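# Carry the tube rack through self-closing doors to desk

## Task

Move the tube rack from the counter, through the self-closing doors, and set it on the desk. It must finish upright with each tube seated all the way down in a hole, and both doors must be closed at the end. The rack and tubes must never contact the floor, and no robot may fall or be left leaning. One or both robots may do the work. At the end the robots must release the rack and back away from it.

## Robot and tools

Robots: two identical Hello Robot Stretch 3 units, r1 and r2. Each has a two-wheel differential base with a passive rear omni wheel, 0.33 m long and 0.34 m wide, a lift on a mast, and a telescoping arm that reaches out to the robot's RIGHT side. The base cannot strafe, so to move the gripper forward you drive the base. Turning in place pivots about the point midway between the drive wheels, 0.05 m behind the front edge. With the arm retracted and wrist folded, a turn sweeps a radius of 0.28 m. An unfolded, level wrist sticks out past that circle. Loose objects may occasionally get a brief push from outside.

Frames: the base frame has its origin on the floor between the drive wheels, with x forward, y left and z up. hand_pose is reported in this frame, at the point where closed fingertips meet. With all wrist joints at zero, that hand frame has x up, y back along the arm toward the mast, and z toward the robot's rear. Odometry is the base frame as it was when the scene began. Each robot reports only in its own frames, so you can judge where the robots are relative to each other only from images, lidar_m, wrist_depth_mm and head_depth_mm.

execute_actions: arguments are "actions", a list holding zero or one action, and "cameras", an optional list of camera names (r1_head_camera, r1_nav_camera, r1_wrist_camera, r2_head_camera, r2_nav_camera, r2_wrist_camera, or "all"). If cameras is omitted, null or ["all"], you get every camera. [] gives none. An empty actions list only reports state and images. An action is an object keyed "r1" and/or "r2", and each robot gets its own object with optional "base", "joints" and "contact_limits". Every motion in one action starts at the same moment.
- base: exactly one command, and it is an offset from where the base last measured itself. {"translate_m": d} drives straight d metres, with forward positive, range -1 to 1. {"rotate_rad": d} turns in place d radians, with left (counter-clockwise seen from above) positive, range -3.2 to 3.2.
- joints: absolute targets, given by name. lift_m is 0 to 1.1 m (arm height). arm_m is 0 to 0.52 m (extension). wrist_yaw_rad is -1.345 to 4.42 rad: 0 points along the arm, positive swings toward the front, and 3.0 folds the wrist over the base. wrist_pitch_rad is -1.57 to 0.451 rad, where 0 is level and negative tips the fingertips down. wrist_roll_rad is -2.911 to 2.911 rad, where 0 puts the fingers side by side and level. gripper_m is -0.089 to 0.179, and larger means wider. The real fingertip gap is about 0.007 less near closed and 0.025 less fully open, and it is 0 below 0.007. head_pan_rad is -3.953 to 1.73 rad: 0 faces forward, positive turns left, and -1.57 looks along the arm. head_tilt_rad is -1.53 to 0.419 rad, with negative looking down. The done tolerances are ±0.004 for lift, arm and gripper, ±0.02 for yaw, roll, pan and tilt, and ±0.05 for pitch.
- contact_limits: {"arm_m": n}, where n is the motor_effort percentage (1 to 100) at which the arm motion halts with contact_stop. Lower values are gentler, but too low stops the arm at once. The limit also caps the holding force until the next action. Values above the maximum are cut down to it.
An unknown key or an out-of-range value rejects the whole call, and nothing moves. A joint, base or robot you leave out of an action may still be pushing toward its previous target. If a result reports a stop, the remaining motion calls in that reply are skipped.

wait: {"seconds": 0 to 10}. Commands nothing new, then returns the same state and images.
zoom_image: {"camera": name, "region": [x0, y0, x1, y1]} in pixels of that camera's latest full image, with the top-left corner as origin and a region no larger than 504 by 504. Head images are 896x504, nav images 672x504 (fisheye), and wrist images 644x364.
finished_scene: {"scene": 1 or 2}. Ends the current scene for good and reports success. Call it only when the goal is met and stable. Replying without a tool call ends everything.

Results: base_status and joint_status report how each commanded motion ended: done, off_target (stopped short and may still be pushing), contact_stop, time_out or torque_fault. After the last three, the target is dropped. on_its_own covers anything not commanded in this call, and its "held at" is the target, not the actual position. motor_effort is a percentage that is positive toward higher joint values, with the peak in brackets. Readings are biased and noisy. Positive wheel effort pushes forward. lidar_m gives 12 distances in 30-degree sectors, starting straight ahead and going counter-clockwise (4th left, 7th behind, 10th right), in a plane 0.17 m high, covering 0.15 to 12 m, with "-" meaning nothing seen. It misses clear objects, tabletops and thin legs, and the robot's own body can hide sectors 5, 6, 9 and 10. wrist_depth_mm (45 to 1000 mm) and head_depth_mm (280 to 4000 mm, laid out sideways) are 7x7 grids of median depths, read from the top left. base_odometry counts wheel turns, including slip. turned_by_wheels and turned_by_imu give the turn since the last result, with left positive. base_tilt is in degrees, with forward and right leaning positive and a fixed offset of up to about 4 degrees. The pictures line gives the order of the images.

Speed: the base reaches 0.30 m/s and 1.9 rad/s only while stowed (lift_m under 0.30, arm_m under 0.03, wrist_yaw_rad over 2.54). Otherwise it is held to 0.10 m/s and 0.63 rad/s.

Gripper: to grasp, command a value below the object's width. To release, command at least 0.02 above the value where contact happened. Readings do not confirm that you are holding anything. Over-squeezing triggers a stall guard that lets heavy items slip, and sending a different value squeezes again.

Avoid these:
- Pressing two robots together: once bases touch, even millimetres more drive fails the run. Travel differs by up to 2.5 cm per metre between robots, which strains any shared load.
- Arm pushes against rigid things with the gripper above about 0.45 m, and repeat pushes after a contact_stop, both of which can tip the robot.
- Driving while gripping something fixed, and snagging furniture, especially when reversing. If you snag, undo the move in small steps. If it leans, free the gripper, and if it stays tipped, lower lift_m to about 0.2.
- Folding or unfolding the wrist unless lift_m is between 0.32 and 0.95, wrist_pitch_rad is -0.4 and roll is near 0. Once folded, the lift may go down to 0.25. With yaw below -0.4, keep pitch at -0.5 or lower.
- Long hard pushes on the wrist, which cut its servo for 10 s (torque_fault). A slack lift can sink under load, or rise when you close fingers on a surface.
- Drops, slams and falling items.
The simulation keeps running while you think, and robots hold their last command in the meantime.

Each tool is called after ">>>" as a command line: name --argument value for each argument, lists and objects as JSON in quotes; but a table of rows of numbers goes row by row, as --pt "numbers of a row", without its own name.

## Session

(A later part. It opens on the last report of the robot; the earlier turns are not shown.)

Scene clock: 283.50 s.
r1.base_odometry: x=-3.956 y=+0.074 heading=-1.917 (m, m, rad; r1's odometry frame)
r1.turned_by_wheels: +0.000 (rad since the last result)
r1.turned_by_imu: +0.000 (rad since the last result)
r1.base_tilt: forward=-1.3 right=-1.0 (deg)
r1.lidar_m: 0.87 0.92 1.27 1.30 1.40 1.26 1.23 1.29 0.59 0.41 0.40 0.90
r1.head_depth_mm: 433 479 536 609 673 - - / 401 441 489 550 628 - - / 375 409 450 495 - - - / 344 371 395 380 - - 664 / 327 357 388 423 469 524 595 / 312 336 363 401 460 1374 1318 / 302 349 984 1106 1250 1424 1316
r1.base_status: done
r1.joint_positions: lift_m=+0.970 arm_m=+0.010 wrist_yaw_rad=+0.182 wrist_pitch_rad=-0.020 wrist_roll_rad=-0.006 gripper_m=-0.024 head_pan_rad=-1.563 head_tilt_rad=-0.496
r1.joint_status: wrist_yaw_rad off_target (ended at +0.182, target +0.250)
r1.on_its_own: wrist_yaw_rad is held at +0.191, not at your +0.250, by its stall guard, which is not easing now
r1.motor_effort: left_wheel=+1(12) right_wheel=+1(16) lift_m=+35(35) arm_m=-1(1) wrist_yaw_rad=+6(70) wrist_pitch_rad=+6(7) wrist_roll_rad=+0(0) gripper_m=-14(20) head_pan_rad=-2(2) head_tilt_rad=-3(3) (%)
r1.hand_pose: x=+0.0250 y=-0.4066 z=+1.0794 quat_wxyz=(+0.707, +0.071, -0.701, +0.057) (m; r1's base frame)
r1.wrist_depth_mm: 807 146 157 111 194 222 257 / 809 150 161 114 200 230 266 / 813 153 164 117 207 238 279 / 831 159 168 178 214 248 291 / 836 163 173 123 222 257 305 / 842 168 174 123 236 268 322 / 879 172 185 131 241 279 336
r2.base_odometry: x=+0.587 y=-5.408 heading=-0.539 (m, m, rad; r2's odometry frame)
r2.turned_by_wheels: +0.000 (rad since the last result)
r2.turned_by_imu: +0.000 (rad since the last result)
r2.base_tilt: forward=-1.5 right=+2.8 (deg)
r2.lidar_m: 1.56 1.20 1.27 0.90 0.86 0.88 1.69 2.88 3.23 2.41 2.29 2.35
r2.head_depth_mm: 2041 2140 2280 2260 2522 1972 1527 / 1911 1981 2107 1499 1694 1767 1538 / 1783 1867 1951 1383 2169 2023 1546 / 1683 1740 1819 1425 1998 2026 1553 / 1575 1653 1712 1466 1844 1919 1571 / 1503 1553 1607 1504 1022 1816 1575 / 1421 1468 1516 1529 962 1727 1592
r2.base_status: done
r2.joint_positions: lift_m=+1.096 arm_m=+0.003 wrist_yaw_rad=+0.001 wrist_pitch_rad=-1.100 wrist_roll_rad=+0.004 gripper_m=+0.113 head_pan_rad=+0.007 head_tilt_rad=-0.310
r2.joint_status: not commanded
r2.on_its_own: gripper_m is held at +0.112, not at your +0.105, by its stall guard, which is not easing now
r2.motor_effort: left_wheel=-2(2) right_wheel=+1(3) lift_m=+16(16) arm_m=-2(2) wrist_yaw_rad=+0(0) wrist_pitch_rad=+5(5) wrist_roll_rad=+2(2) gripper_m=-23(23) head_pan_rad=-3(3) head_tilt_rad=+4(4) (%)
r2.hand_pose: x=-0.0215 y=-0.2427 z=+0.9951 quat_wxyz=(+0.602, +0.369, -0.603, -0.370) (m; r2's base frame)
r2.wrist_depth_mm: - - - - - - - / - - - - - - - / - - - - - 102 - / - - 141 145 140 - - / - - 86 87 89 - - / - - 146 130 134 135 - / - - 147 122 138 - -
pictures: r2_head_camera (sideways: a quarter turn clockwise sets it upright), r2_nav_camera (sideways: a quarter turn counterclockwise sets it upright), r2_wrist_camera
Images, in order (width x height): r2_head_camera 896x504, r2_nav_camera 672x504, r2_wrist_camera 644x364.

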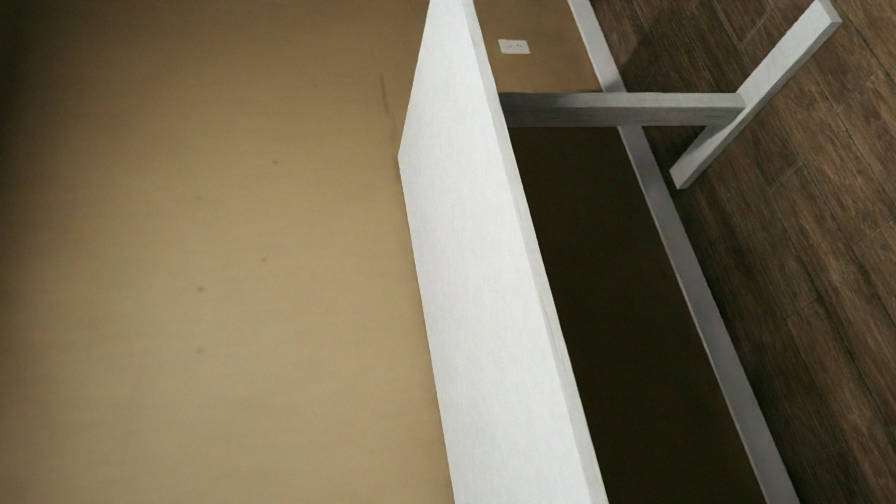

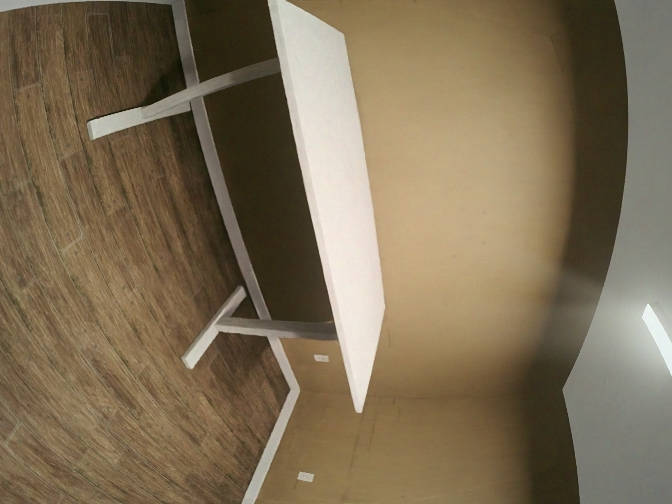

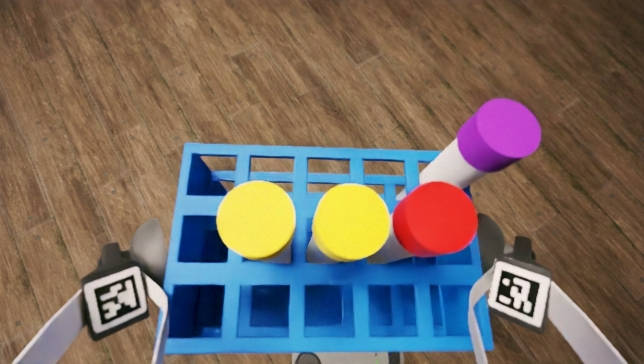

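>>> execute_actions --actions '[{"r1":{"base":{"translate_m":0.05},"joints":{"wrist_yaw_rad":0.0}},"r2":{"base":{"translate_m":0.25}}}]' --cameras '[]'

>>> execute_actions --actions '[{"r1":{"base":{"translate_m":0.07},"joints":{"arm_m":0.11}},"r2":{"base":{"rotate_rad":1.05},"joints":{"head_pan_rad":-1.57,"head_tilt_rad":-0.6,"wrist_pitch_rad":-0.8}}}]' --cameras '[]'

>>> execute_actions --actions '[{"r1":{"base":{"translate_m":0.06},"joints":{"arm_m":0.22}},"r2":{"base":{"rotate_rad":1.05}}}]' --cameras '["r2_nav_camera","r2_head_camera","r2_wrist_camera"]'

Scene clock: 288.30 s.
r1.base_odometry: x=-3.973 y=+0.027 heading=-1.917 (m, m, rad; r1's odometry frame)
r1.turned_by_wheels: +0.000 (rad since the last result)
r1.turned_by_imu: -0.001 (rad since the last result)
r1.base_tilt: forward=-1.3 right=-1.0 (deg)
r1.lidar_m: 0.82 0.86 1.22 1.26 1.39 1.32 1.28 1.35 0.55 0.40 1.03 0.84
r1.head_depth_mm: 401 444 498 566 625 - - / 373 410 455 511 - - - / 336 318 350 430 - - - / 326 354 388 427 473 537 618 / 308 333 365 406 459 548 1251 / 325 891 993 1099 1235 1406 1319 / 827 909 1000 1111 1247 1421 1322
r1.base_status: done
r1.joint_positions: lift_m=+0.970 arm_m=+0.010 wrist_yaw_rad=-0.019 wrist_pitch_rad=-0.020 wrist_roll_rad=-0.006 gripper_m=-0.024 head_pan_rad=-1.563 head_tilt_rad=-0.496
r1.joint_status: all done
r1.on_its_own: wrist_yaw_rad is at rest, and its effort (+15) is outside its rest range (-12 to +12)
r1.motor_effort: left_wheel=+0(8) right_wheel=+5(11) lift_m=+35(35) arm_m=+0(2) wrist_yaw_rad=+15(52) wrist_pitch_rad=+6(6) wrist_roll_rad=+0(1) gripper_m=-15(19) head_pan_rad=-2(2) head_tilt_rad=-3(2) (%)
r1.hand_pose: x=-0.0264 y=-0.4107 z=+1.0794 quat_wxyz=(+0.709, +0.000, -0.705, -0.014) (m; r1's base frame)
r1.wrist_depth_mm: 697 132 152 112 215 272 371 / 713 134 155 114 223 285 393 / 734 138 159 116 231 298 419 / 759 141 163 121 240 314 447 / 776 144 167 121 251 329 484 / 794 150 168 123 274 347 531 / 827 154 175 131 275 368 563
r2.base_odometry: x=+0.801 y=-5.537 heading=-0.539 (m, m, rad; r2's odometry frame)
r2.turned_by_wheels: +0.000 (rad since the last result)
r2.turned_by_imu: +0.000 (rad since the last result)
r2.base_tilt: forward=-1.5 right=+2.7 (deg)
r2.lidar_m: 1.32 1.43 1.02 1.04 1.00 1.02 1.92 3.33 3.20 2.27 2.16 2.13
r2.head_depth_mm: 1774 1853 1976 1315 2200 1977 1519 / 1651 1724 1826 1339 1356 1501 1501 / 1540 1615 1691 1379 892 1904 1545 / 1453 1510 1574 1422 842 1807 1548 / 1368 1426 1494 1459 803 1695 1562 / 1290 1343 1401 1407 816 1570 1590 / 1237 1273 1323 1355 828 1467 1513
r2.base_status: done
r2.joint_positions: lift_m=+1.096 arm_m=+0.003 wrist_yaw_rad=+0.001 wrist_pitch_rad=-1.100 wrist_roll_rad=+0.004 gripper_m=+0.113 head_pan_rad=+0.007 head_tilt_rad=-0.310
r2.joint_status: not commanded
r2.on_its_own: gripper_m is held at +0.112, not at your +0.105, by its stall guard, which is not easing now
r2.motor_effort: left_wheel=-3(4) right_wheel=+1(6) lift_m=+16(16) arm_m=-2(2) wrist_yaw_rad=-1(1) wrist_pitch_rad=+5(5) wrist_roll_rad=+2(2) gripper_m=-23(23) head_pan_rad=-3(3) head_tilt_rad=+4(4) (%)
r2.hand_pose: x=-0.0215 y=-0.2427 z=+0.9951 quat_wxyz=(+0.602, +0.369, -0.603, -0.370) (m; r2's base frame)
r2.wrist_depth_mm: - - - - - - - / - - - - - - - / - - - - - 102 - / - - 140 143 140 - - / - - 86 87 91 - - / - - 146 129 133 134 - / - - 147 121 139 - -
pictures: none
No camera images: the call's "cameras" was empty. Leave "cameras" out to get every camera's image.

Scene clock: 290.90 s.
r1.base_odometry: x=-3.997 y=-0.039 heading=-1.917 (m, m, rad; r1's odometry frame)
r1.turned_by_wheels: +0.000 (rad since the last result)
r1.turned_by_imu: +0.000 (rad since the last result)
r1.base_tilt: forward=-1.1 right=-1.1 (deg)
r1.lidar_m: 0.75 0.79 1.11 1.24 1.39 1.39 1.35 1.36 0.64 0.50 1.02 0.77
r1.head_depth_mm: 476 526 585 - - - 1064 / 453 496 549 - - 827 948 / 421 454 497 - - 769 860 / 411 446 489 537 604 680 795 / 405 448 939 1064 1218 1405 1308 / 826 898 992 1100 1236 1417 1317 / 838 912 1005 1116 1255 1424 1317
r1.base_status: done
r1.joint_positions: lift_m=+0.970 arm_m=+0.110 wrist_yaw_rad=-0.051 wrist_pitch_rad=-0.018 wrist_roll_rad=-0.006 gripper_m=-0.024 head_pan_rad=-1.563 head_tilt_rad=-0.496
r1.joint_status: all done
r1.on_its_own: wrist_yaw_rad is held at -0.060, not at your +0.000, by its stall guard, which is not easing now
r1.motor_effort: left_wheel=+3(6) right_wheel=-3(14) lift_m=+35(35) arm_m=+2(5) wrist_yaw_rad=-6(40) wrist_pitch_rad=+6(6) wrist_roll_rad=+0(0) gripper_m=-14(19) head_pan_rad=-2(2) head_tilt_rad=-2(2) (%)
r1.hand_pose: x=-0.0346 y=-0.5102 z=+1.0798 quat_wxyz=(+0.709, -0.011, -0.705, -0.025) (m; r1's base frame)
r1.wrist_depth_mm: 600 138 154 110 205 244 301 / 616 143 158 114 211 254 317 / 622 146 162 119 218 263 336 / 641 149 166 121 226 276 351 / 658 153 170 122 235 288 375 / 671 158 171 123 253 302 394 / 702 164 183 164 257 318 421
r2.base_odometry: x=+0.801 y=-5.537 heading=+0.511 (m, m, rad; r2's odometry frame)
r2.turned_by_wheels: +1.050 (rad since the last result)
r2.turned_by_imu: +1.065 (rad since the last result)
r2.base_tilt: forward=-1.6 right=+2.6 (deg)
r2.lidar_m: 1.02 1.04 0.99 1.02 1.85 3.34 3.20 2.27 2.16 2.11 1.32 1.43
r2.head_depth_mm: - - - - - - 1199 / - - - - - - 1205 / 2015 2224 2405 - - 1378 1245 / 2076 2316 2545 2546 357 1382 1260 / 2105 2237 1235 2474 2001 1521 1263 / 1825 1925 1072 1509 1745 1532 1274 / 1614 1708 1101 1845 1891 1552 1281
r2.base_status: done
r2.joint_positions: lift_m=+1.096 arm_m=+0.003 wrist_yaw_rad=+0.001 wrist_pitch_rad=-0.822 wrist_roll_rad=+0.004 gripper_m=+0.113 head_pan_rad=-1.563 head_tilt_rad=-0.593
r2.joint_status: all done
r2.on_its_own: gripper_m is held at +0.112, not at your +0.105, by its stall guard, which is not easing now
r2.motor_effort: left_wheel=-2(7) right_wheel=+2(5) lift_m=+16(16) arm_m=-2(1) wrist_yaw_rad=-1(1) wrist_pitch_rad=+12(13) wrist_roll_rad=+2(2) gripper_m=-23(23) head_pan_rad=-3(33) head_tilt_rad=-1(16) (%)
r2.hand_pose: x=-0.0214 y=-0.3047 z=+1.0302 quat_wxyz=(+0.647, +0.283, -0.649, -0.283) (m; r2's base frame)
r2.wrist_depth_mm: 462 - - - - - - / - - - - - - - / - - - - - 102 - / - - 140 146 141 - - / - - 86 88 89 - - / - - 146 129 133 134 - / - - 148 124 152 - -
pictures: none
No camera images: the call's "cameras" was empty. Leave "cameras" out to get every camera's image.

Scene clock: 293.53 s.
r1.base_odometry: x=-4.017 y=-0.096 heading=-1.917 (m, m, rad; r1's odometry frame)
r1.turned_by_wheels: +0.000 (rad since the last result)
r1.turned_by_imu: -0.001 (rad since the last result)
r1.base_tilt: forward=-1.3 right=-1.1 (deg)
r1.lidar_m: 0.69 0.73 1.02 1.23 1.39 1.44 1.41 1.35 0.74 0.63 0.94 0.71
r1.head_depth_mm: 561 615 665 - 874 1002 1195 / 542 591 635 - 840 944 1105 / 515 564 610 - 800 892 1033 / 507 552 603 670 758 869 1034 / 818 890 991 1092 1233 1402 1321 / 835 906 998 1114 1242 1419 1310 / 838 913 1005 1116 1258 1431 1323
r1.base_status: done
r1.joint_positions: lift_m=+0.970 arm_m=+0.220 wrist_yaw_rad=-0.066 wrist_pitch_rad=-0.016 wrist_roll_rad=-0.006 gripper_m=-0.024 head_pan_rad=-1.563 head_tilt_rad=-0.496
r1.joint_status: all done
r1.on_its_own: wrist_yaw_rad is held at -0.060, not at your +0.000, by its stall guard, which is not easing now
r1.motor_effort: left_wheel=-1(6) right_wheel=+2(14) lift_m=+35(35) arm_m=+2(3) wrist_yaw_rad=+5(35) wrist_pitch_rad=+5(6) wrist_roll_rad=+0(0) gripper_m=-16(18) head_pan_rad=-2(2) head_tilt_rad=-2(2) (%)
r1.hand_pose: x=-0.0383 y=-0.6201 z=+1.0802 quat_wxyz=(+0.709, -0.017, -0.705, -0.029) (m; r1's base frame)
r1.wrist_depth_mm: 491 147 158 111 193 218 252 / 502 151 161 113 200 226 261 / 520 156 165 116 205 234 272 / 525 160 169 123 212 243 284 / 541 164 172 124 220 253 298 / 560 168 175 123 233 263 311 / 565 174 182 130 239 274 328
r2.base_odometry: x=+0.801 y=-5.537 heading=+1.561 (m, m, rad; r2's odometry frame)
r2.turned_by_wheels: +1.050 (rad since the last result)
r2.turned_by_imu: +1.065 (rad since the last result)
r2.base_tilt: forward=-1.5 right=+2.7 (deg)
r2.lidar_m: 0.99 1.02 1.77 3.33 3.17 2.26 2.16 2.10 1.32 1.43 1.02 1.04
r2.head_depth_mm: - - - - - - 1199 / - - - - - - 1205 / 1187 1305 1090 - - 1373 1244 / 1194 1301 1038 796 357 1380 1251 / 1189 1305 1049 759 1787 1448 1257 / 1188 1299 1074 767 1746 1529 1261 / 1189 1303 1097 782 1813 1552 1277
r2.base_status: done
r2.joint_positions: lift_m=+1.096 arm_m=+0.003 wrist_yaw_rad=+0.001 wrist_pitch_rad=-0.822 wrist_roll_rad=+0.004 gripper_m=+0.113 head_pan_rad=-1.563 head_tilt_rad=-0.593
r2.joint_status: not commanded
r2.on_its_own: gripper_m is held at +0.112, not at your +0.105, by its stall guard, which is not easing now
r2.motor_effort: left_wheel=-2(8) right_wheel=+2(5) lift_m=+16(17) arm_m=-2(1) wrist_yaw_rad=-1(2) wrist_pitch_rad=+12(12) wrist_roll_rad=+2(2) gripper_m=-23(22) head_pan_rad=-2(3) head_tilt_rad=-1(2) (%)
r2.hand_pose: x=-0.0214 y=-0.3047 z=+1.0302 quat_wxyz=(+0.647, +0.282, -0.649, -0.283) (m; r2's base frame)
r2.wrist_depth_mm: 428 429 431 428 430 442 444 / - - - - - - - / - - - - - 102 - / - - 141 145 143 - - / - - 86 88 89 - - / - - 145 130 133 134 - / - - 148 124 152 - -
pictures: r2_head_camera (sideways: a quarter turn clockwise sets it upright), r2_nav_camera (sideways: a quarter turn counterclockwise sets it upright), r2_wrist_camera
Images, in order (width x height): r2_head_camera 896x504, r2_nav_camera 672x504, r2_wrist_camera 644x364.

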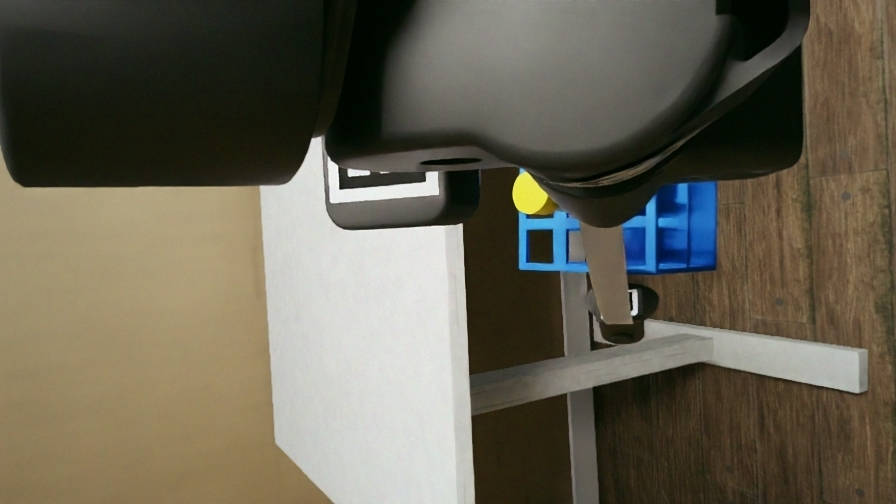

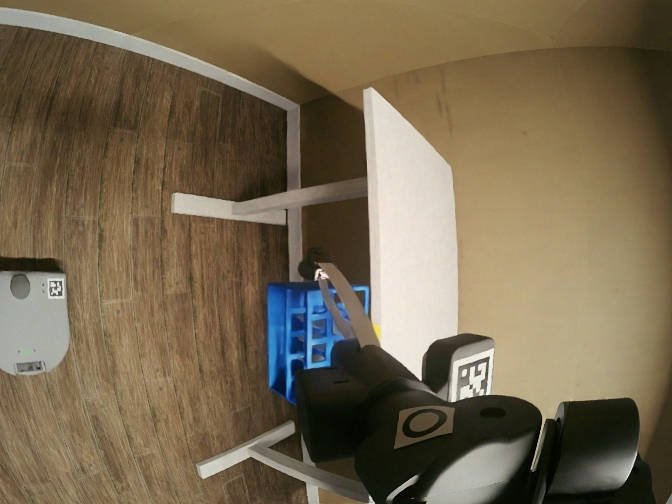

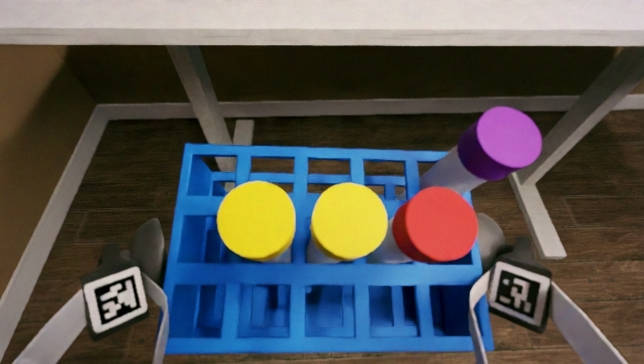

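>>> execute_actions --actions '[{"r1":{"base":{"translate_m":0.045},"joints":{"arm_m":0.34}},"r2":{"joints":{"arm_m":0.25},"contact_limits":{"arm_m":15}}}]' --cameras '["r2_nav_camera","r2_wrist_camera"]'

>>> execute_actions --actions '[{"r1":{"base":{"translate_m":0.03},"joints":{"arm_m":0.46}},"r2":{"joints":{"arm_m":0.515},"contact_limits":{"arm_m":15}}}]' --cameras '["r2_nav_camera","r2_wrist_camera","r1_wrist_camera"]'

Scene clock: 297.00 s.
r1.base_odometry: x=-4.032 y=-0.138 heading=-1.917 (m, m, rad; r1's odometry frame)
r1.turned_by_wheels: +0.000 (rad since the last result)
r1.turned_by_imu: -0.007 (rad since the last result)
r1.base_tilt: forward=-1.3 right=-1.0 (deg)
r1.lidar_m: 0.65 0.68 0.95 1.23 1.38 1.49 1.45 1.35 0.84 0.76 0.89 0.67
r1.head_depth_mm: 652 712 760 882 983 1129 1265 / 639 697 783 869 959 1095 1235 / 624 666 - 853 934 1060 1213 / 618 674 743 836 948 1081 1227 / 822 894 987 1092 1226 1399 1308 / 834 909 994 1106 1243 1410 1316 / 839 915 1005 1112 1251 1422 1320
r1.base_status: done
r1.joint_positions: lift_m=+0.970 arm_m=+0.340 wrist_yaw_rad=-0.067 wrist_pitch_rad=-0.014 wrist_roll_rad=-0.005 gripper_m=-0.024 head_pan_rad=-1.563 head_tilt_rad=-0.496
r1.joint_status: all done
r1.on_its_own: wrist_yaw_rad is held at -0.060, not at your +0.000, by its stall guard, which is not easing now
r1.motor_effort: left_wheel=+0(15) right_wheel=+2(21) lift_m=+35(35) arm_m=+2(5) wrist_yaw_rad=+5(47) wrist_pitch_rad=+5(5) wrist_roll_rad=+0(0) gripper_m=-15(19) head_pan_rad=-2(2) head_tilt_rad=-3(4) (%)
r1.hand_pose: x=-0.0385 y=-0.7402 z=+1.0807 quat_wxyz=(+0.709, -0.018, -0.705, -0.029) (m; r1's base frame)
r1.wrist_depth_mm: 380 379 161 112 184 200 215 / 389 387 164 114 189 205 223 / 398 397 170 116 196 211 230 / 406 407 173 122 200 218 240 / 418 418 177 122 208 226 249 / 428 433 181 123 217 233 258 / 441 442 185 130 223 242 266
r2.base_odometry: x=+0.801 y=-5.537 heading=+1.561 (m, m, rad; r2's odometry frame)
r2.turned_by_wheels: +0.000 (rad since the last result)
r2.turned_by_imu: +0.000 (rad since the last result)
r2.base_tilt: forward=-1.6 right=+2.7 (deg)
r2.lidar_m: 0.99 1.02 1.68 3.34 3.20 2.26 2.16 2.11 1.32 1.43 1.02 1.04
r2.head_depth_mm: - - 960 747 1782 1462 1226 / - - 977 680 1790 1490 1234 / 1153 - - 557 1793 1495 1250 / 1189 1300 1069 693 1782 1501 1253 / 1190 1304 1047 762 1794 1459 1268 / 1187 1305 1074 769 1739 1525 1261 / 1188 1305 1100 785 1818 1558 1283
r2.base_status: not commanded
r2.joint_positions: lift_m=+1.096 arm_m=+0.250 wrist_yaw_rad=+0.000 wrist_pitch_rad=-0.821 wrist_roll_rad=+0.004 gripper_m=+0.113 head_pan_rad=-1.563 head_tilt_rad=-0.593
r2.joint_status: all done
r2.on_its_own: gripper_m is held at +0.112, not at your +0.105, by its stall guard, which is not easing now
r2.motor_effort: left_wheel=-2(2) right_wheel=+1(2) lift_m=+16(16) arm_m=+3(2) wrist_yaw_rad=+1(0) wrist_pitch_rad=+12(12) wrist_roll_rad=+2(2) gripper_m=-23(23) head_pan_rad=-2(3) head_tilt_rad=-2(2) (%)
r2.contact_limits: arm_m 15 (drawing in: default 15, maximum 24; extending or still: default 21, maximum 35)
r2.hand_pose: x=-0.0216 y=-0.5515 z=+1.0303 quat_wxyz=(+0.647, +0.282, -0.649, -0.283) (m; r2's base frame)
r2.wrist_depth_mm: 407 410 414 415 417 424 424 / 354 354 359 356 365 361 366 / 310 314 313 317 315 102 321 / 278 282 141 145 141 281 291 / - - 87 88 89 - - / - - 146 130 133 134 - / - - 149 125 152 - -
pictures: r2_nav_camera (sideways: a quarter turn counterclockwise sets it upright), r2_wrist_camera
Images, in order (width x height): r2_nav_camera 672x504, r2_wrist_camera 644x364.

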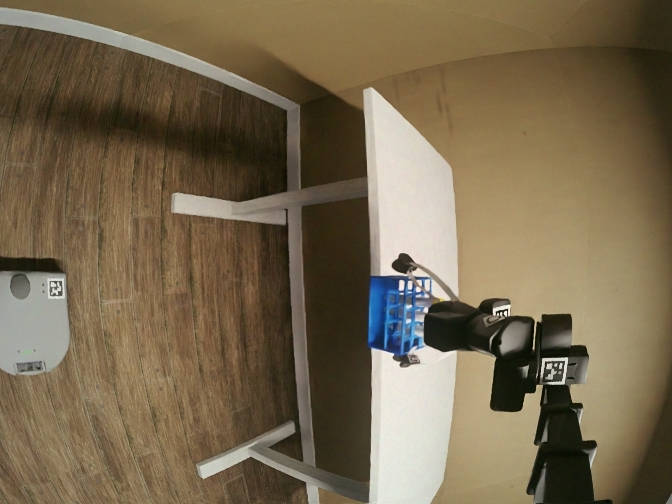

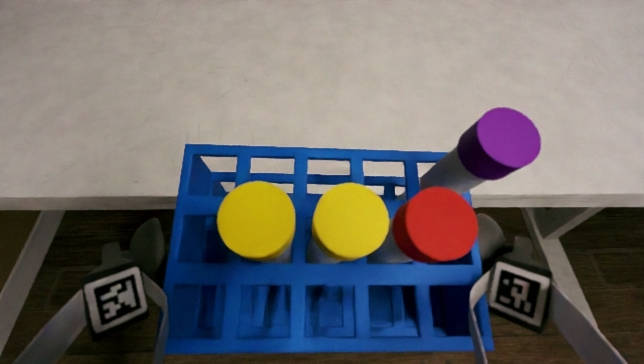

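Scene clock: 300.17 s.
r1.base_odometry: x=-4.043 y=-0.166 heading=-1.918 (m, m, rad; r1's odometry frame)
r1.turned_by_wheels: +0.000 (rad since the last result)
r1.turned_by_imu: -0.003 (rad since the last result)
r1.base_tilt: forward=-1.2 right=-1.1 (deg)
r1.lidar_m: 0.62 0.65 0.91 1.22 1.38 1.53 1.49 1.37 0.94 0.89 0.84 0.63
r1.head_depth_mm: 737 802 847 999 1098 1252 1295 / 733 798 901 974 1089 1244 1304 / 727 780 - 965 1079 1224 1306 / 743 810 919 1004 1168 1317 1305 / 825 901 991 1099 1225 1399 1311 / 834 907 998 1106 1245 1415 1313 / 840 914 1001 1114 1258 1398 1324
r1.base_status: done
r1.joint_positions: lift_m=+0.970 arm_m=+0.460 wrist_yaw_rad=-0.079 wrist_pitch_rad=-0.013 wrist_roll_rad=-0.005 gripper_m=-0.024 head_pan_rad=-1.563 head_tilt_rad=-0.496
r1.joint_status: all done
r1.on_its_own: wrist_yaw_rad is held at -0.060, not at your +0.000, by its stall guard, which is not easing now; wrist_yaw_rad is at rest, and its effort (+16) is outside its rest range (-12 to +12)
r1.motor_effort: left_wheel=-4(11) right_wheel=+7(22) lift_m=+35(35) arm_m=+2(4) wrist_yaw_rad=+16(44) wrist_pitch_rad=+4(5) wrist_roll_rad=+0(0) gripper_m=-16(18) head_pan_rad=-3(2) head_tilt_rad=-3(3) (%)
r1.hand_pose: x=-0.0417 y=-0.8599 z=+1.0811 quat_wxyz=(+0.709, -0.023, -0.705, -0.033) (m; r1's base frame)
r1.wrist_depth_mm: 267 258 166 114 178 185 194 / 274 266 169 115 184 191 199 / 280 274 174 117 188 196 205 / 288 279 178 120 193 201 211 / 295 293 183 121 199 207 217 / 304 301 186 123 206 214 224 / 309 310 191 131 211 221 232
r2.base_odometry: x=+0.801 y=-5.537 heading=+1.561 (m, m, rad; r2's odometry frame)
r2.turned_by_wheels: +0.000 (rad since the last result)
r2.turned_by_imu: +0.000 (rad since the last result)
r2.base_tilt: forward=-1.5 right=+2.8 (deg)
r2.lidar_m: 0.99 1.02 1.58 3.34 3.19 2.26 2.16 2.11 1.32 1.43 1.01 1.04
r2.head_depth_mm: - 1306 956 748 1765 1468 1228 / 1156 1326 975 760 1792 1476 1237 / 1148 - 785 772 1786 1494 1245 / 1188 1306 891 786 1792 1500 1247 / 1185 1302 1051 760 1781 1461 1259 / 1186 1302 1070 771 1745 1523 1259 / 1188 1295 1097 779 1817 1547 1278
r2.base_status: not commanded
r2.joint_positions: lift_m=+1.096 arm_m=+0.515 wrist_yaw_rad=+0.000 wrist_pitch_rad=-0.821 wrist_roll_rad=+0.004 gripper_m=+0.113 head_pan_rad=-1.563 head_tilt_rad=-0.593
r2.joint_status: all done
r2.on_its_own: gripper_m is held at +0.112, not at your +0.105, by its stall guard, which is not easing now
r2.motor_effort: left_wheel=-3(2) right_wheel=+2(1) lift_m=+16(16) arm_m=+4(5) wrist_yaw_rad=+1(0) wrist_pitch_rad=+12(12) wrist_roll_rad=+2(2) gripper_m=-23(23) head_pan_rad=-3(3) head_tilt_rad=-1(1) (%)
r2.contact_limits: arm_m 15 (drawing in: default 15, maximum 24; extending or still: default 21, maximum 35)
r2.hand_pose: x=-0.0216 y=-0.8166 z=+1.0304 quat_wxyz=(+0.647, +0.282, -0.649, -0.283) (m; r2's base frame)
r2.wrist_depth_mm: 404 402 406 417 413 415 424 / 355 354 354 358 359 358 362 / 310 315 311 318 316 102 321 / 279 277 142 145 142 270 286 / 252 251 87 88 89 256 253 / 230 - 146 130 133 134 232 / 211 207 148 124 152 211 214
pictures: r1_wrist_camera, r2_nav_camera (sideways: a quarter turn counterclockwise sets it upright), r2_wrist_camera
Images, in order (width x height): r1_wrist_camera 644x364, r2_nav_camera 672x504, r2_wrist_camera 644x364.

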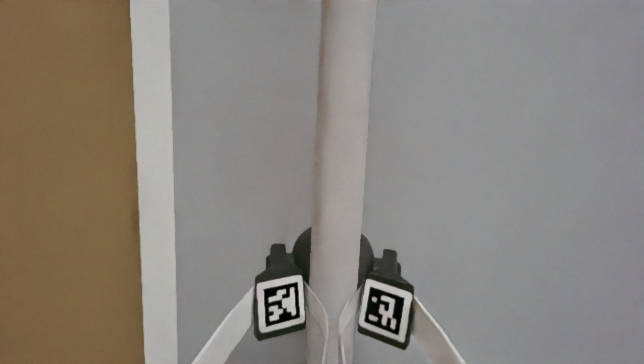

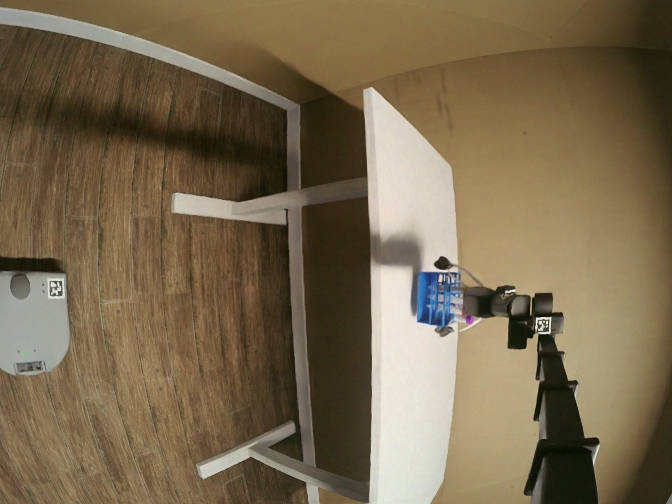

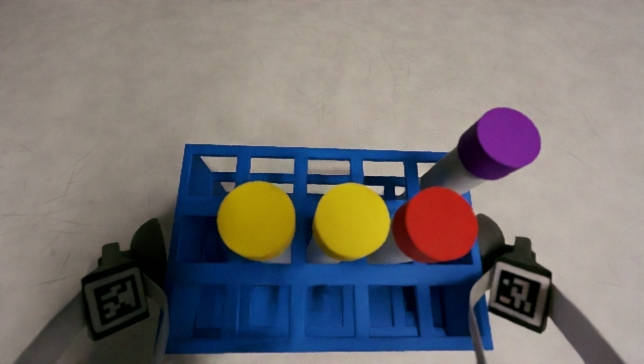

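>>> execute_actions --actions '[{"r1":{"joints":{"arm_m":0.52}},"r2":{"joints":{"wrist_pitch_rad":-1.07}}}]' --cameras '["r2_head_camera","r2_wrist_camera","r1_wrist_camera"]'

Scene clock: 302.10 s.
r1.base_odometry: x=-4.043 y=-0.166 heading=-1.917 (m, m, rad; r1's odometry frame)
r1.turned_by_wheels: +0.000 (rad since the last result)
r1.turned_by_imu: +0.000 (rad since the last result)
r1.base_tilt: forward=-1.4 right=-1.2 (deg)
r1.lidar_m: 0.62 0.64 0.91 1.23 1.38 1.53 1.49 1.37 0.99 0.95 0.84 0.63
r1.head_depth_mm: 778 849 904 1046 1147 1309 1295 / 777 838 953 1028 1156 1302 1293 / 778 826 - 1033 1148 1307 1308 / 799 860 955 1047 1189 1342 1312 / 828 901 992 1099 1228 1398 1313 / 837 910 998 1109 1243 1424 1318 / 839 915 1003 1115 1249 1407 1320
r1.base_status: not commanded
r1.joint_positions: lift_m=+0.970 arm_m=+0.520 wrist_yaw_rad=-0.063 wrist_pitch_rad=-0.012 wrist_roll_rad=-0.005 gripper_m=-0.024 head_pan_rad=-1.563 head_tilt_rad=-0.496
r1.joint_status: all done
r1.on_its_own: wrist_yaw_rad is held at -0.060, not at your +0.000, by its stall guard, which is not easing now
r1.motor_effort: left_wheel=+0(3) right_wheel=+1(7) lift_m=+35(35) arm_m=+3(5) wrist_yaw_rad=+3(15) wrist_pitch_rad=+4(4) wrist_roll_rad=-1(0) gripper_m=-14(16) head_pan_rad=-3(2) head_tilt_rad=-1(2) (%)
r1.hand_pose: x=-0.0377 y=-0.9202 z=+1.0812 quat_wxyz=(+0.709, -0.018, -0.705, -0.027) (m; r1's base frame)
r1.wrist_depth_mm: 217 205 169 111 175 178 181 / 221 209 172 113 179 182 186 / 226 214 177 117 184 187 190 / 233 221 182 182 189 192 196 / 238 225 186 123 193 197 201 / 244 232 191 123 198 203 207 / 250 239 196 132 205 209 212
r2.base_odometry: x=+0.801 y=-5.537 heading=+1.561 (m, m, rad; r2's odometry frame)
r2.turned_by_wheels: +0.000 (rad since the last result)
r2.turned_by_imu: +0.000 (rad since the last result)
r2.base_tilt: forward=-1.5 right=+2.6 (deg)
r2.lidar_m: 0.99 1.02 1.52 3.33 3.18 2.26 2.16 2.11 1.31 1.43 1.01 1.04
r2.head_depth_mm: - 1315 959 748 1775 1472 1227 / 1160 1329 990 760 1783 1475 1238 / 1146 - 762 762 1800 1493 1239 / 1191 1307 956 785 1792 1506 1249 / 1194 1302 1052 763 1783 1463 1266 / 1185 1300 1073 769 1744 1512 1263 / 1187 1310 1097 783 1811 1557 1279
r2.base_status: not commanded
r2.joint_positions: lift_m=+1.096 arm_m=+0.515 wrist_yaw_rad=+0.000 wrist_pitch_rad=-1.063 wrist_roll_rad=+0.004 gripper_m=+0.113 head_pan_rad=-1.563 head_tilt_rad=-0.593
r2.joint_status: all done
r2.on_its_own: gripper_m is held at +0.112, not at your +0.105, by its stall guard, which is not easing now
r2.motor_effort: left_wheel=-2(3) right_wheel=+2(1) lift_m=+16(17) arm_m=+3(3) wrist_yaw_rad=+0(0) wrist_pitch_rad=-4(10) wrist_roll_rad=+2(2) gripper_m=-23(23) head_pan_rad=-3(3) head_tilt_rad=-2(2) (%)
r2.hand_pose: x=-0.0216 y=-0.7631 z=+0.9987 quat_wxyz=(+0.608, +0.358, -0.610, -0.360) (m; r2's base frame)
r2.wrist_depth_mm: 270 272 271 274 273 275 276 / 254 254 256 256 257 257 262 / 237 240 240 240 242 102 244 / 225 225 140 144 141 224 229 / 211 214 92 88 89 218 217 / 201 - 145 129 152 134 205 / 192 190 147 124 153 191 196
pictures: r1_wrist_camera, r2_head_camera (sideways: a quarter turn clockwise sets it upright), r2_wrist_camera
Images, in order (width x height): r1_wrist_camera 644x364, r2_head_camera 896x504, r2_wrist_camera 644x364.

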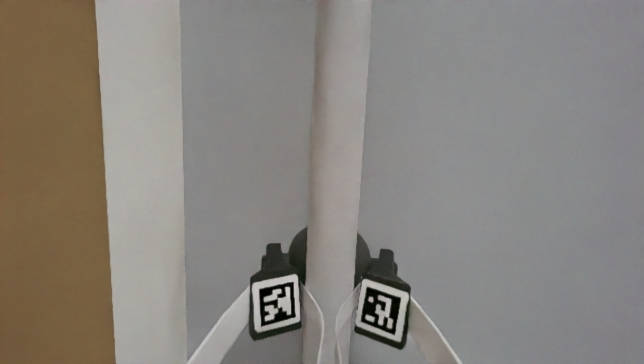

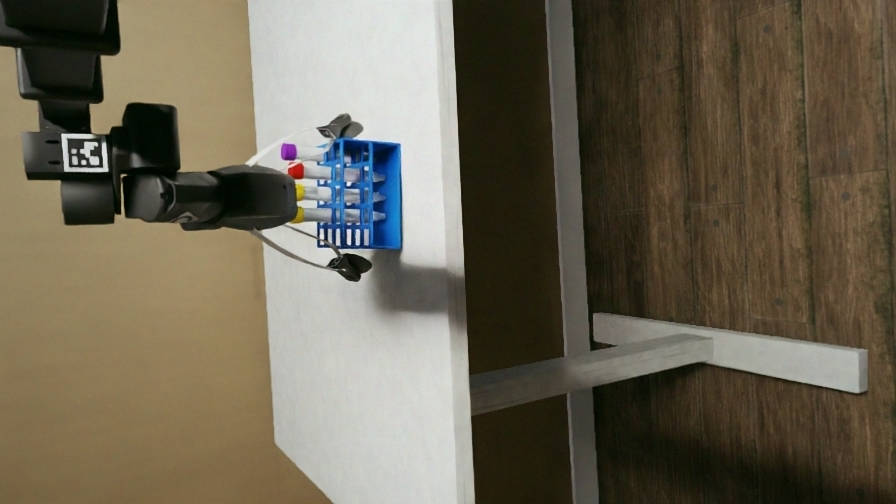

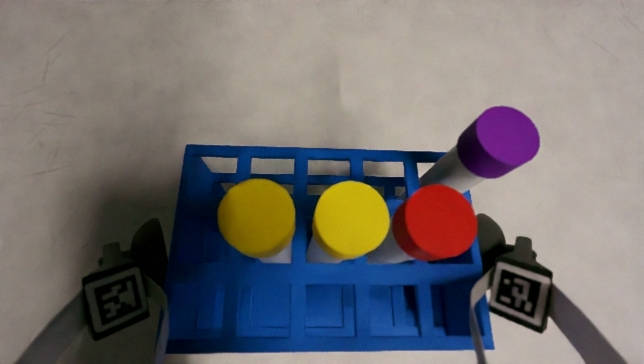

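Rack is resting (pitch effort went negative). Release both.

>>> execute_actions --actions '[{"r1":{"joints":{"gripper_m":0.1}},"r2":{"joints":{"gripper_m":0.179}}}]' --cameras '["r2_wrist_camera"]'

>>> execute_actions --actions '[{"r1":{"joints":{"arm_m":0.2}},"r2":{"joints":{"arm_m":0.15,"wrist_pitch_rad":-1.04}}}]' --cameras '["r2_head_camera","r1_nav_camera","r1_wrist_camera"]'

>>> zoom_image --camera "r2_head_camera" --region '[260, 110, 430, 270]'

Scene clock: 304.07 s.
r1.base_odometry: x=-4.043 y=-0.166 heading=-1.917 (m, m, rad; r1's odometry frame)
r1.turned_by_wheels: +0.000 (rad since the last result)
r1.turned_by_imu: +0.000 (rad since the last result)
r1.base_tilt: forward=-1.3 right=-1.0 (deg)
r1.lidar_m: 0.61 0.65 0.91 1.23 1.38 1.53 1.49 1.38 1.03 0.99 0.84 0.63
r1.head_depth_mm: 813 885 936 1086 1200 1350 1296 / 815 881 1003 1082 1201 1370 1300 / 812 874 - 1084 1217 1378 1295 / 827 892 985 1095 1214 1391 1306 / 830 902 993 1097 1237 1399 1320 / 835 909 1001 1104 1245 1412 1315 / 838 914 1004 1112 1247 1403 1318
r1.base_status: not commanded
r1.joint_positions: lift_m=+0.970 arm_m=+0.520 wrist_yaw_rad=-0.061 wrist_pitch_rad=-0.015 wrist_roll_rad=-0.005 gripper_m=+0.100 head_pan_rad=-1.563 head_tilt_rad=-0.496
r1.joint_status: all done
r1.on_its_own: wrist_yaw_rad is held at -0.060, not at your +0.000, by its stall guard, which is not easing now
r1.motor_effort: left_wheel=+2(1) right_wheel=+0(1) lift_m=+35(35) arm_m=+3(3) wrist_yaw_rad=+1(3) wrist_pitch_rad=+4(5) wrist_roll_rad=+0(0) gripper_m=-1(79) head_pan_rad=-2(3) head_tilt_rad=-2(3) (%)
r1.hand_pose: x=-0.0371 y=-0.9202 z=+1.0806 quat_wxyz=(+0.709, -0.016, -0.705, -0.027) (m; r1's base frame)
r1.wrist_depth_mm: 217 205 218 216 219 219 220 / 221 209 223 221 224 225 227 / 227 215 229 228 231 231 232 / 234 220 234 233 236 237 237 / 239 226 239 240 241 242 244 / 245 234 248 246 249 249 250 / 251 242 254 253 257 257 256
r2.base_odometry: x=+0.801 y=-5.537 heading=+1.561 (m, m, rad; r2's odometry frame)
r2.turned_by_wheels: +0.000 (rad since the last result)
r2.turned_by_imu: +0.000 (rad since the last result)
r2.base_tilt: forward=-1.5 right=+2.7 (deg)
r2.lidar_m: 0.99 1.02 1.47 3.33 3.18 2.26 2.16 2.11 1.32 1.43 1.01 1.04
r2.head_depth_mm: - 1303 956 747 1765 1461 1225 / 1155 1322 985 760 1786 1474 1238 / 1154 - 752 768 1789 1495 1249 / 1188 1309 1018 789 1789 1502 1248 / 1187 1311 1052 759 1801 1464 1248 / 1186 1307 1075 770 1755 1531 1273 / 1183 1300 1100 783 1837 1548 1285
r2.base_status: not commanded
r2.joint_positions: lift_m=+1.096 arm_m=+0.515 wrist_yaw_rad=+0.000 wrist_pitch_rad=-1.073 wrist_roll_rad=+0.004 gripper_m=+0.179 head_pan_rad=-1.563 head_tilt_rad=-0.593
r2.joint_status: all done
r2.motor_effort: left_wheel=-2(2) right_wheel=+1(1) lift_m=+16(16) arm_m=+3(3) wrist_yaw_rad=+0(0) wrist_pitch_rad=+2(4) wrist_roll_rad=+2(2) gripper_m=+1(100) head_pan_rad=-3(2) head_tilt_rad=-2(2) (%)
r2.hand_pose: x=-0.0216 y=-0.7607 z=+0.9976 quat_wxyz=(+0.606, +0.361, -0.609, -0.363) (m; r2's base frame)
r2.wrist_depth_mm: 266 268 270 270 272 275 274 / 248 250 251 254 255 254 255 / 234 236 236 238 239 102 240 / 222 220 154 145 126 224 228 / 209 211 90 91 91 217 216 / - 139 132 132 145 201 207 / 188 190 158 189 160 192 194
pictures: r2_wrist_camera
Images, in order (width x height): r2_wrist_camera 644x364.

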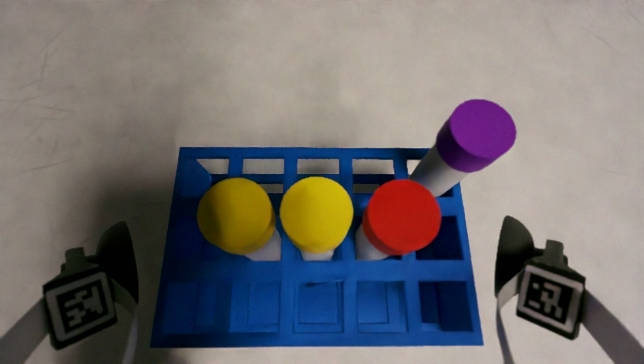

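Scene clock: 307.97 s.
r1.base_odometry: x=-4.043 y=-0.166 heading=-1.917 (m, m, rad; r1's odometry frame)
r1.turned_by_wheels: +0.000 (rad since the last result)
r1.turned_by_imu: -0.001 (rad since the last result)
r1.base_tilt: forward=-1.1 right=-1.1 (deg)
r1.lidar_m: 0.62 0.65 0.90 1.22 1.38 1.53 1.49 1.38 1.03 0.99 0.85 0.63
r1.head_depth_mm: 814 882 947 - 1233 1353 1297 / 817 890 947 - 1247 1366 1293 / 814 881 956 - 1258 1376 1303 / 824 901 971 1097 1206 1388 1307 / 828 902 994 1099 1231 1402 1315 / 833 912 1001 1109 1244 1421 1318 / 842 913 1009 1115 1248 1405 1322
r1.base_status: not commanded
r1.joint_positions: lift_m=+0.970 arm_m=+0.200 wrist_yaw_rad=-0.060 wrist_pitch_rad=-0.016 wrist_roll_rad=-0.005 gripper_m=+0.100 head_pan_rad=-1.563 head_tilt_rad=-0.496
r1.joint_status: all done
r1.on_its_own: wrist_yaw_rad is held at -0.060, not at your +0.000, by its stall guard, which is not easing now
r1.motor_effort: left_wheel=+0(1) right_wheel=+0(0) lift_m=+35(35) arm_m=-4(6) wrist_yaw_rad=+1(1) wrist_pitch_rad=+5(5) wrist_roll_rad=+1(0) gripper_m=+0(0) head_pan_rad=-2(2) head_tilt_rad=-1(2) (%)
r1.hand_pose: x=-0.0369 y=-0.6006 z=+1.0802 quat_wxyz=(+0.709, -0.015, -0.705, -0.027) (m; r1's base frame)
r1.wrist_depth_mm: 513 510 506 516 516 517 523 / 521 523 527 529 524 534 531 / 537 540 528 546 545 548 547 / 550 552 549 551 552 558 553 / 563 569 560 571 566 576 571 / 583 573 568 583 581 591 590 / 594 592 587 596 606 608 607
r2.base_odometry: x=+0.801 y=-5.537 heading=+1.561 (m, m, rad; r2's odometry frame)
r2.turned_by_wheels: +0.000 (rad since the last result)
r2.turned_by_imu: +0.000 (rad since the last result)
r2.base_tilt: forward=-1.5 right=+2.7 (deg)
r2.lidar_m: 0.99 1.02 1.48 3.34 3.16 2.26 2.16 2.11 1.32 1.43 1.01 1.04
r2.head_depth_mm: - - 842 746 1781 1480 1227 / - - - - 1803 1484 1235 / 1159 - - - 1791 1486 1252 / 1186 1308 1033 789 1786 1510 1248 / 1186 1304 1051 758 1775 1456 1260 / 1185 1304 1079 770 1752 1532 1265 / 1183 1302 1103 781 1839 1543 1285
r2.base_status: not commanded
r2.joint_positions: lift_m=+1.096 arm_m=+0.150 wrist_yaw_rad=+0.000 wrist_pitch_rad=-1.050 wrist_roll_rad=+0.004 gripper_m=+0.179 head_pan_rad=-1.563 head_tilt_rad=-0.593
r2.joint_status: all done
r2.motor_effort: left_wheel=-2(1) right_wheel=+1(1) lift_m=+16(16) arm_m=-1(2) wrist_yaw_rad=+0(0) wrist_pitch_rad=+6(6) wrist_roll_rad=+2(2) gripper_m=+1(1) head_pan_rad=-2(3) head_tilt_rad=-2(2) (%)
r2.hand_pose: x=-0.0216 y=-0.4019 z=+1.0000 quat_wxyz=(+0.611, +0.354, -0.613, -0.356) (m; r2's base frame)
r2.wrist_depth_mm: - 769 - - - - - / - - - - - - - / - - - - - - - / - - - - - - - / - - - - - - - / - - - - - - - / - - - - - - -
pictures: r1_nav_camera (sideways: a quarter turn counterclockwise sets it upright), r1_wrist_camera, r2_head_camera (sideways: a quarter turn clockwise sets it upright)
Images, in order (width x height): r1_nav_camera 672x504, r1_wrist_camera 644x364, r2_head_camera 896x504.

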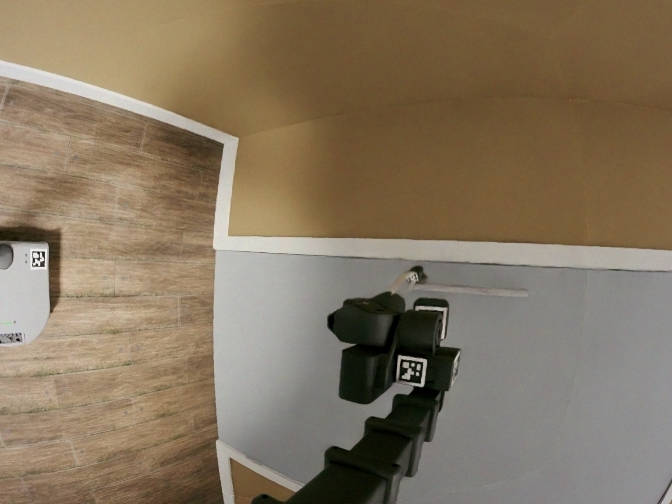

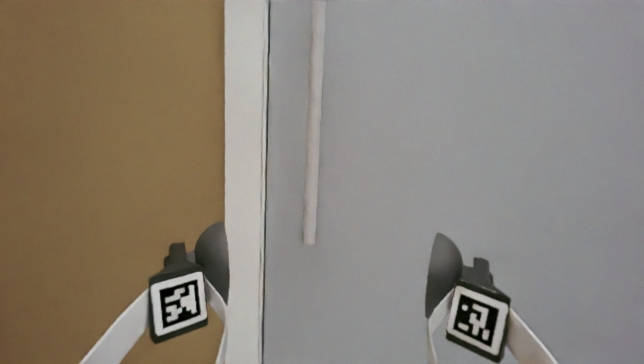

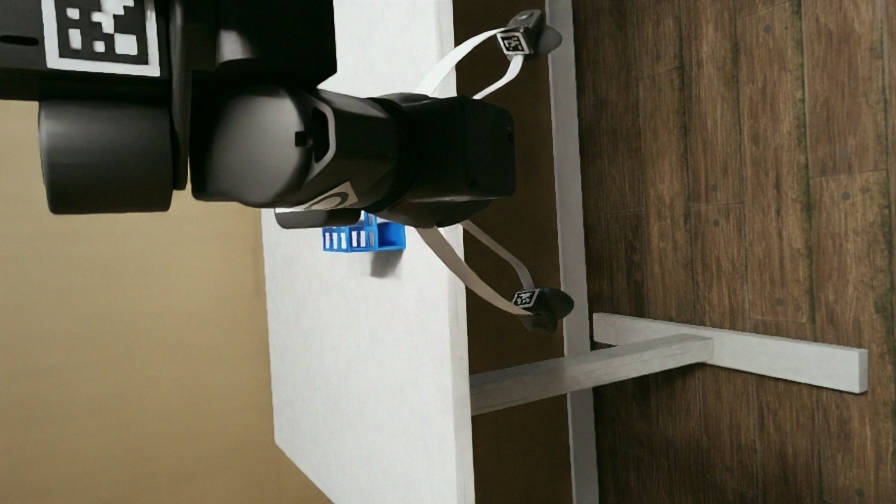

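Region (260, 110, 430, 270) of r2_head_camera's 896x504 image, scaled by 2.965, with more detail than that image has; it fills the top 474 rows of this view, and the rest is white.

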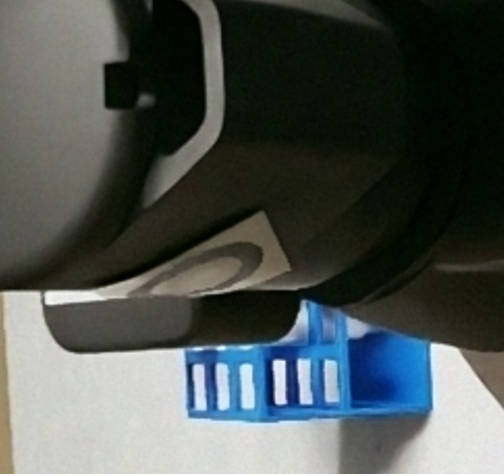

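>>> execute_actions --actions '[{"r1":{"joints":{"head_pan_rad":1.57,"head_tilt_rad":-0.3}},"r2":{"joints":{"arm_m":0.05,"wrist_pitch_rad":0,"lift_m":0.9}}}]' --cameras '["r2_wrist_camera","r1_nav_camera","r2_head_camera"]'

>>> zoom_image --camera "r2_wrist_camera" --region '[220, 60, 440, 260]'

Scene clock: 311.00 s.
r1.base_odometry: x=-4.043 y=-0.166 heading=-1.917 (m, m, rad; r1's odometry frame)
r1.turned_by_wheels: +0.000 (rad since the last result)
r1.turned_by_imu: -0.001 (rad since the last result)
r1.base_tilt: forward=-1.3 right=-1.0 (deg)
r1.lidar_m: 0.62 0.65 0.91 1.23 1.38 1.53 1.49 1.37 1.03 0.99 0.85 0.64
r1.head_depth_mm: 1040 1098 1154 1233 1314 1417 1473 / 1046 1102 1163 1239 1330 1420 1477 / 1046 1105 1170 1240 1328 1438 1490 / 1128 1186 1263 1339 1432 1542 1518 / 1128 1192 1270 1344 1437 1546 1517 / 1138 1203 1274 1349 1450 1546 1569 / 1140 1206 1282 1364 1438 - -
r1.base_status: not commanded
r1.joint_positions: lift_m=+0.970 arm_m=+0.200 wrist_yaw_rad=-0.060 wrist_pitch_rad=-0.016 wrist_roll_rad=-0.005 gripper_m=+0.100 head_pan_rad=+1.563 head_tilt_rad=-0.310
r1.joint_status: all done
r1.on_its_own: wrist_yaw_rad is held at -0.060, not at your +0.000, by its stall guard, which is not easing now
r1.motor_effort: left_wheel=+1(1) right_wheel=+0(0) lift_m=+35(35) arm_m=-4(4) wrist_yaw_rad=+0(0) wrist_pitch_rad=+5(6) wrist_roll_rad=+0(0) gripper_m=-1(1) head_pan_rad=+4(36) head_tilt_rad=+4(23) (%)
r1.hand_pose: x=-0.0369 y=-0.6006 z=+1.0802 quat_wxyz=(+0.709, -0.015, -0.705, -0.027) (m; r1's base frame)
r1.wrist_depth_mm: 514 511 509 511 513 516 519 / 525 527 521 528 530 527 531 / 541 532 539 538 543 537 546 / 556 547 547 558 556 557 558 / 568 563 564 568 570 568 572 / 581 580 571 581 584 592 584 / 593 601 594 601 593 599 610
r2.base_odometry: x=+0.801 y=-5.537 heading=+1.561 (m, m, rad; r2's odometry frame)
r2.turned_by_wheels: +0.000 (rad since the last result)
r2.turned_by_imu: +0.000 (rad since the last result)
r2.base_tilt: forward=-1.5 right=+2.7 (deg)
r2.lidar_m: 0.99 1.02 1.47 3.34 3.17 2.27 2.16 2.11 1.31 1.43 1.01 1.04
r2.head_depth_mm: 1188 1305 960 728 1800 - - / 1191 1305 982 762 1785 - - / 1187 1308 766 768 - - 1240 / 1187 1303 1020 788 1784 1501 1253 / 1181 1304 1051 757 1785 1466 1261 / 1184 1309 1074 770 1751 1529 1265 / 1187 1293 1096 782 1823 1552 1277
r2.base_status: not commanded
r2.joint_positions: lift_m=+0.901 arm_m=+0.050 wrist_yaw_rad=+0.000 wrist_pitch_rad=-0.024 wrist_roll_rad=+0.004 gripper_m=+0.179 head_pan_rad=-1.563 head_tilt_rad=-0.593
r2.joint_status: all done
r2.motor_effort: left_wheel=-2(2) right_wheel=+1(1) lift_m=+15(16) arm_m=-2(2) wrist_yaw_rad=+0(1) wrist_pitch_rad=+13(13) wrist_roll_rad=+2(2) gripper_m=+0(1) head_pan_rad=-3(3) head_tilt_rad=-1(2) (%)
r2.hand_pose: x=-0.0214 y=-0.4509 z=+1.0092 quat_wxyz=(+0.706, +0.009, -0.708, -0.009) (m; r2's base frame)
r2.wrist_depth_mm: - - - - - - - / - - - - - - - / - - - 490 - - - / - 653 640 470 644 624 624 / 354 390 383 382 380 382 382 / - 766 - - - - - / - - - - - - -
pictures: r1_nav_camera (sideways: a quarter turn counterclockwise sets it upright), r2_head_camera (sideways: a quarter turn clockwise sets it upright), r2_wrist_camera
Images, in order (width x height): r1_nav_camera 672x504, r2_head_camera 896x504, r2_wrist_camera 644x364.

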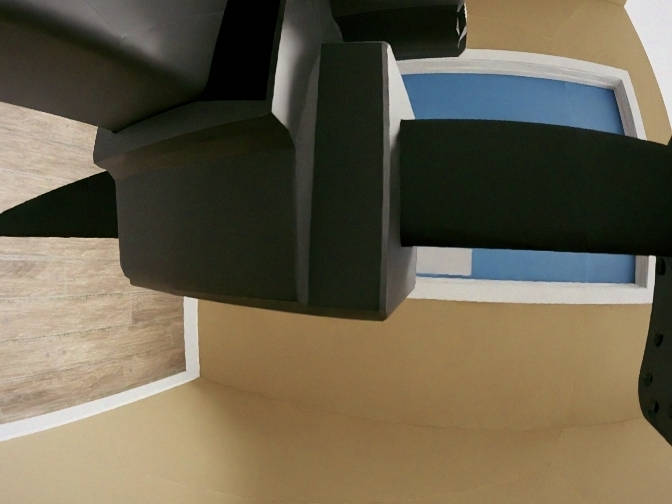

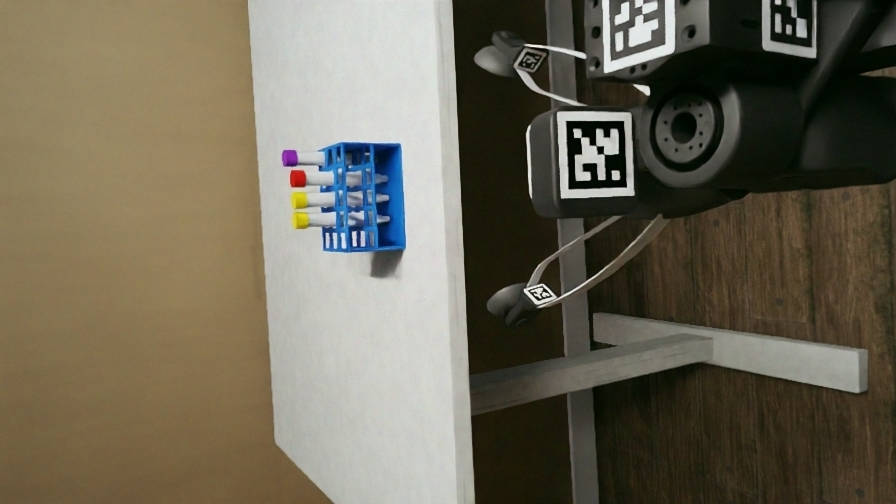

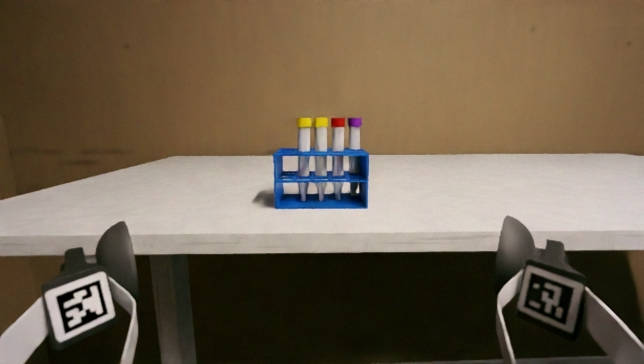

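Region (220, 60, 440, 260) of r2_wrist_camera's 644x364 image, scaled by 2.291; it fills the top 458 rows of this view, and the rest is white.

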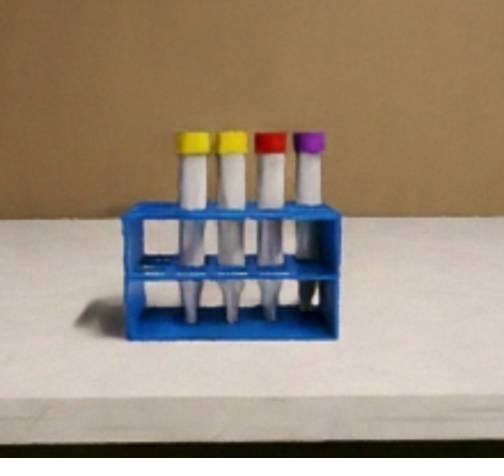

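All tubes are seated and both doors are shut.

>>> finished_scene --scene 2

The scene is finished: the task was done.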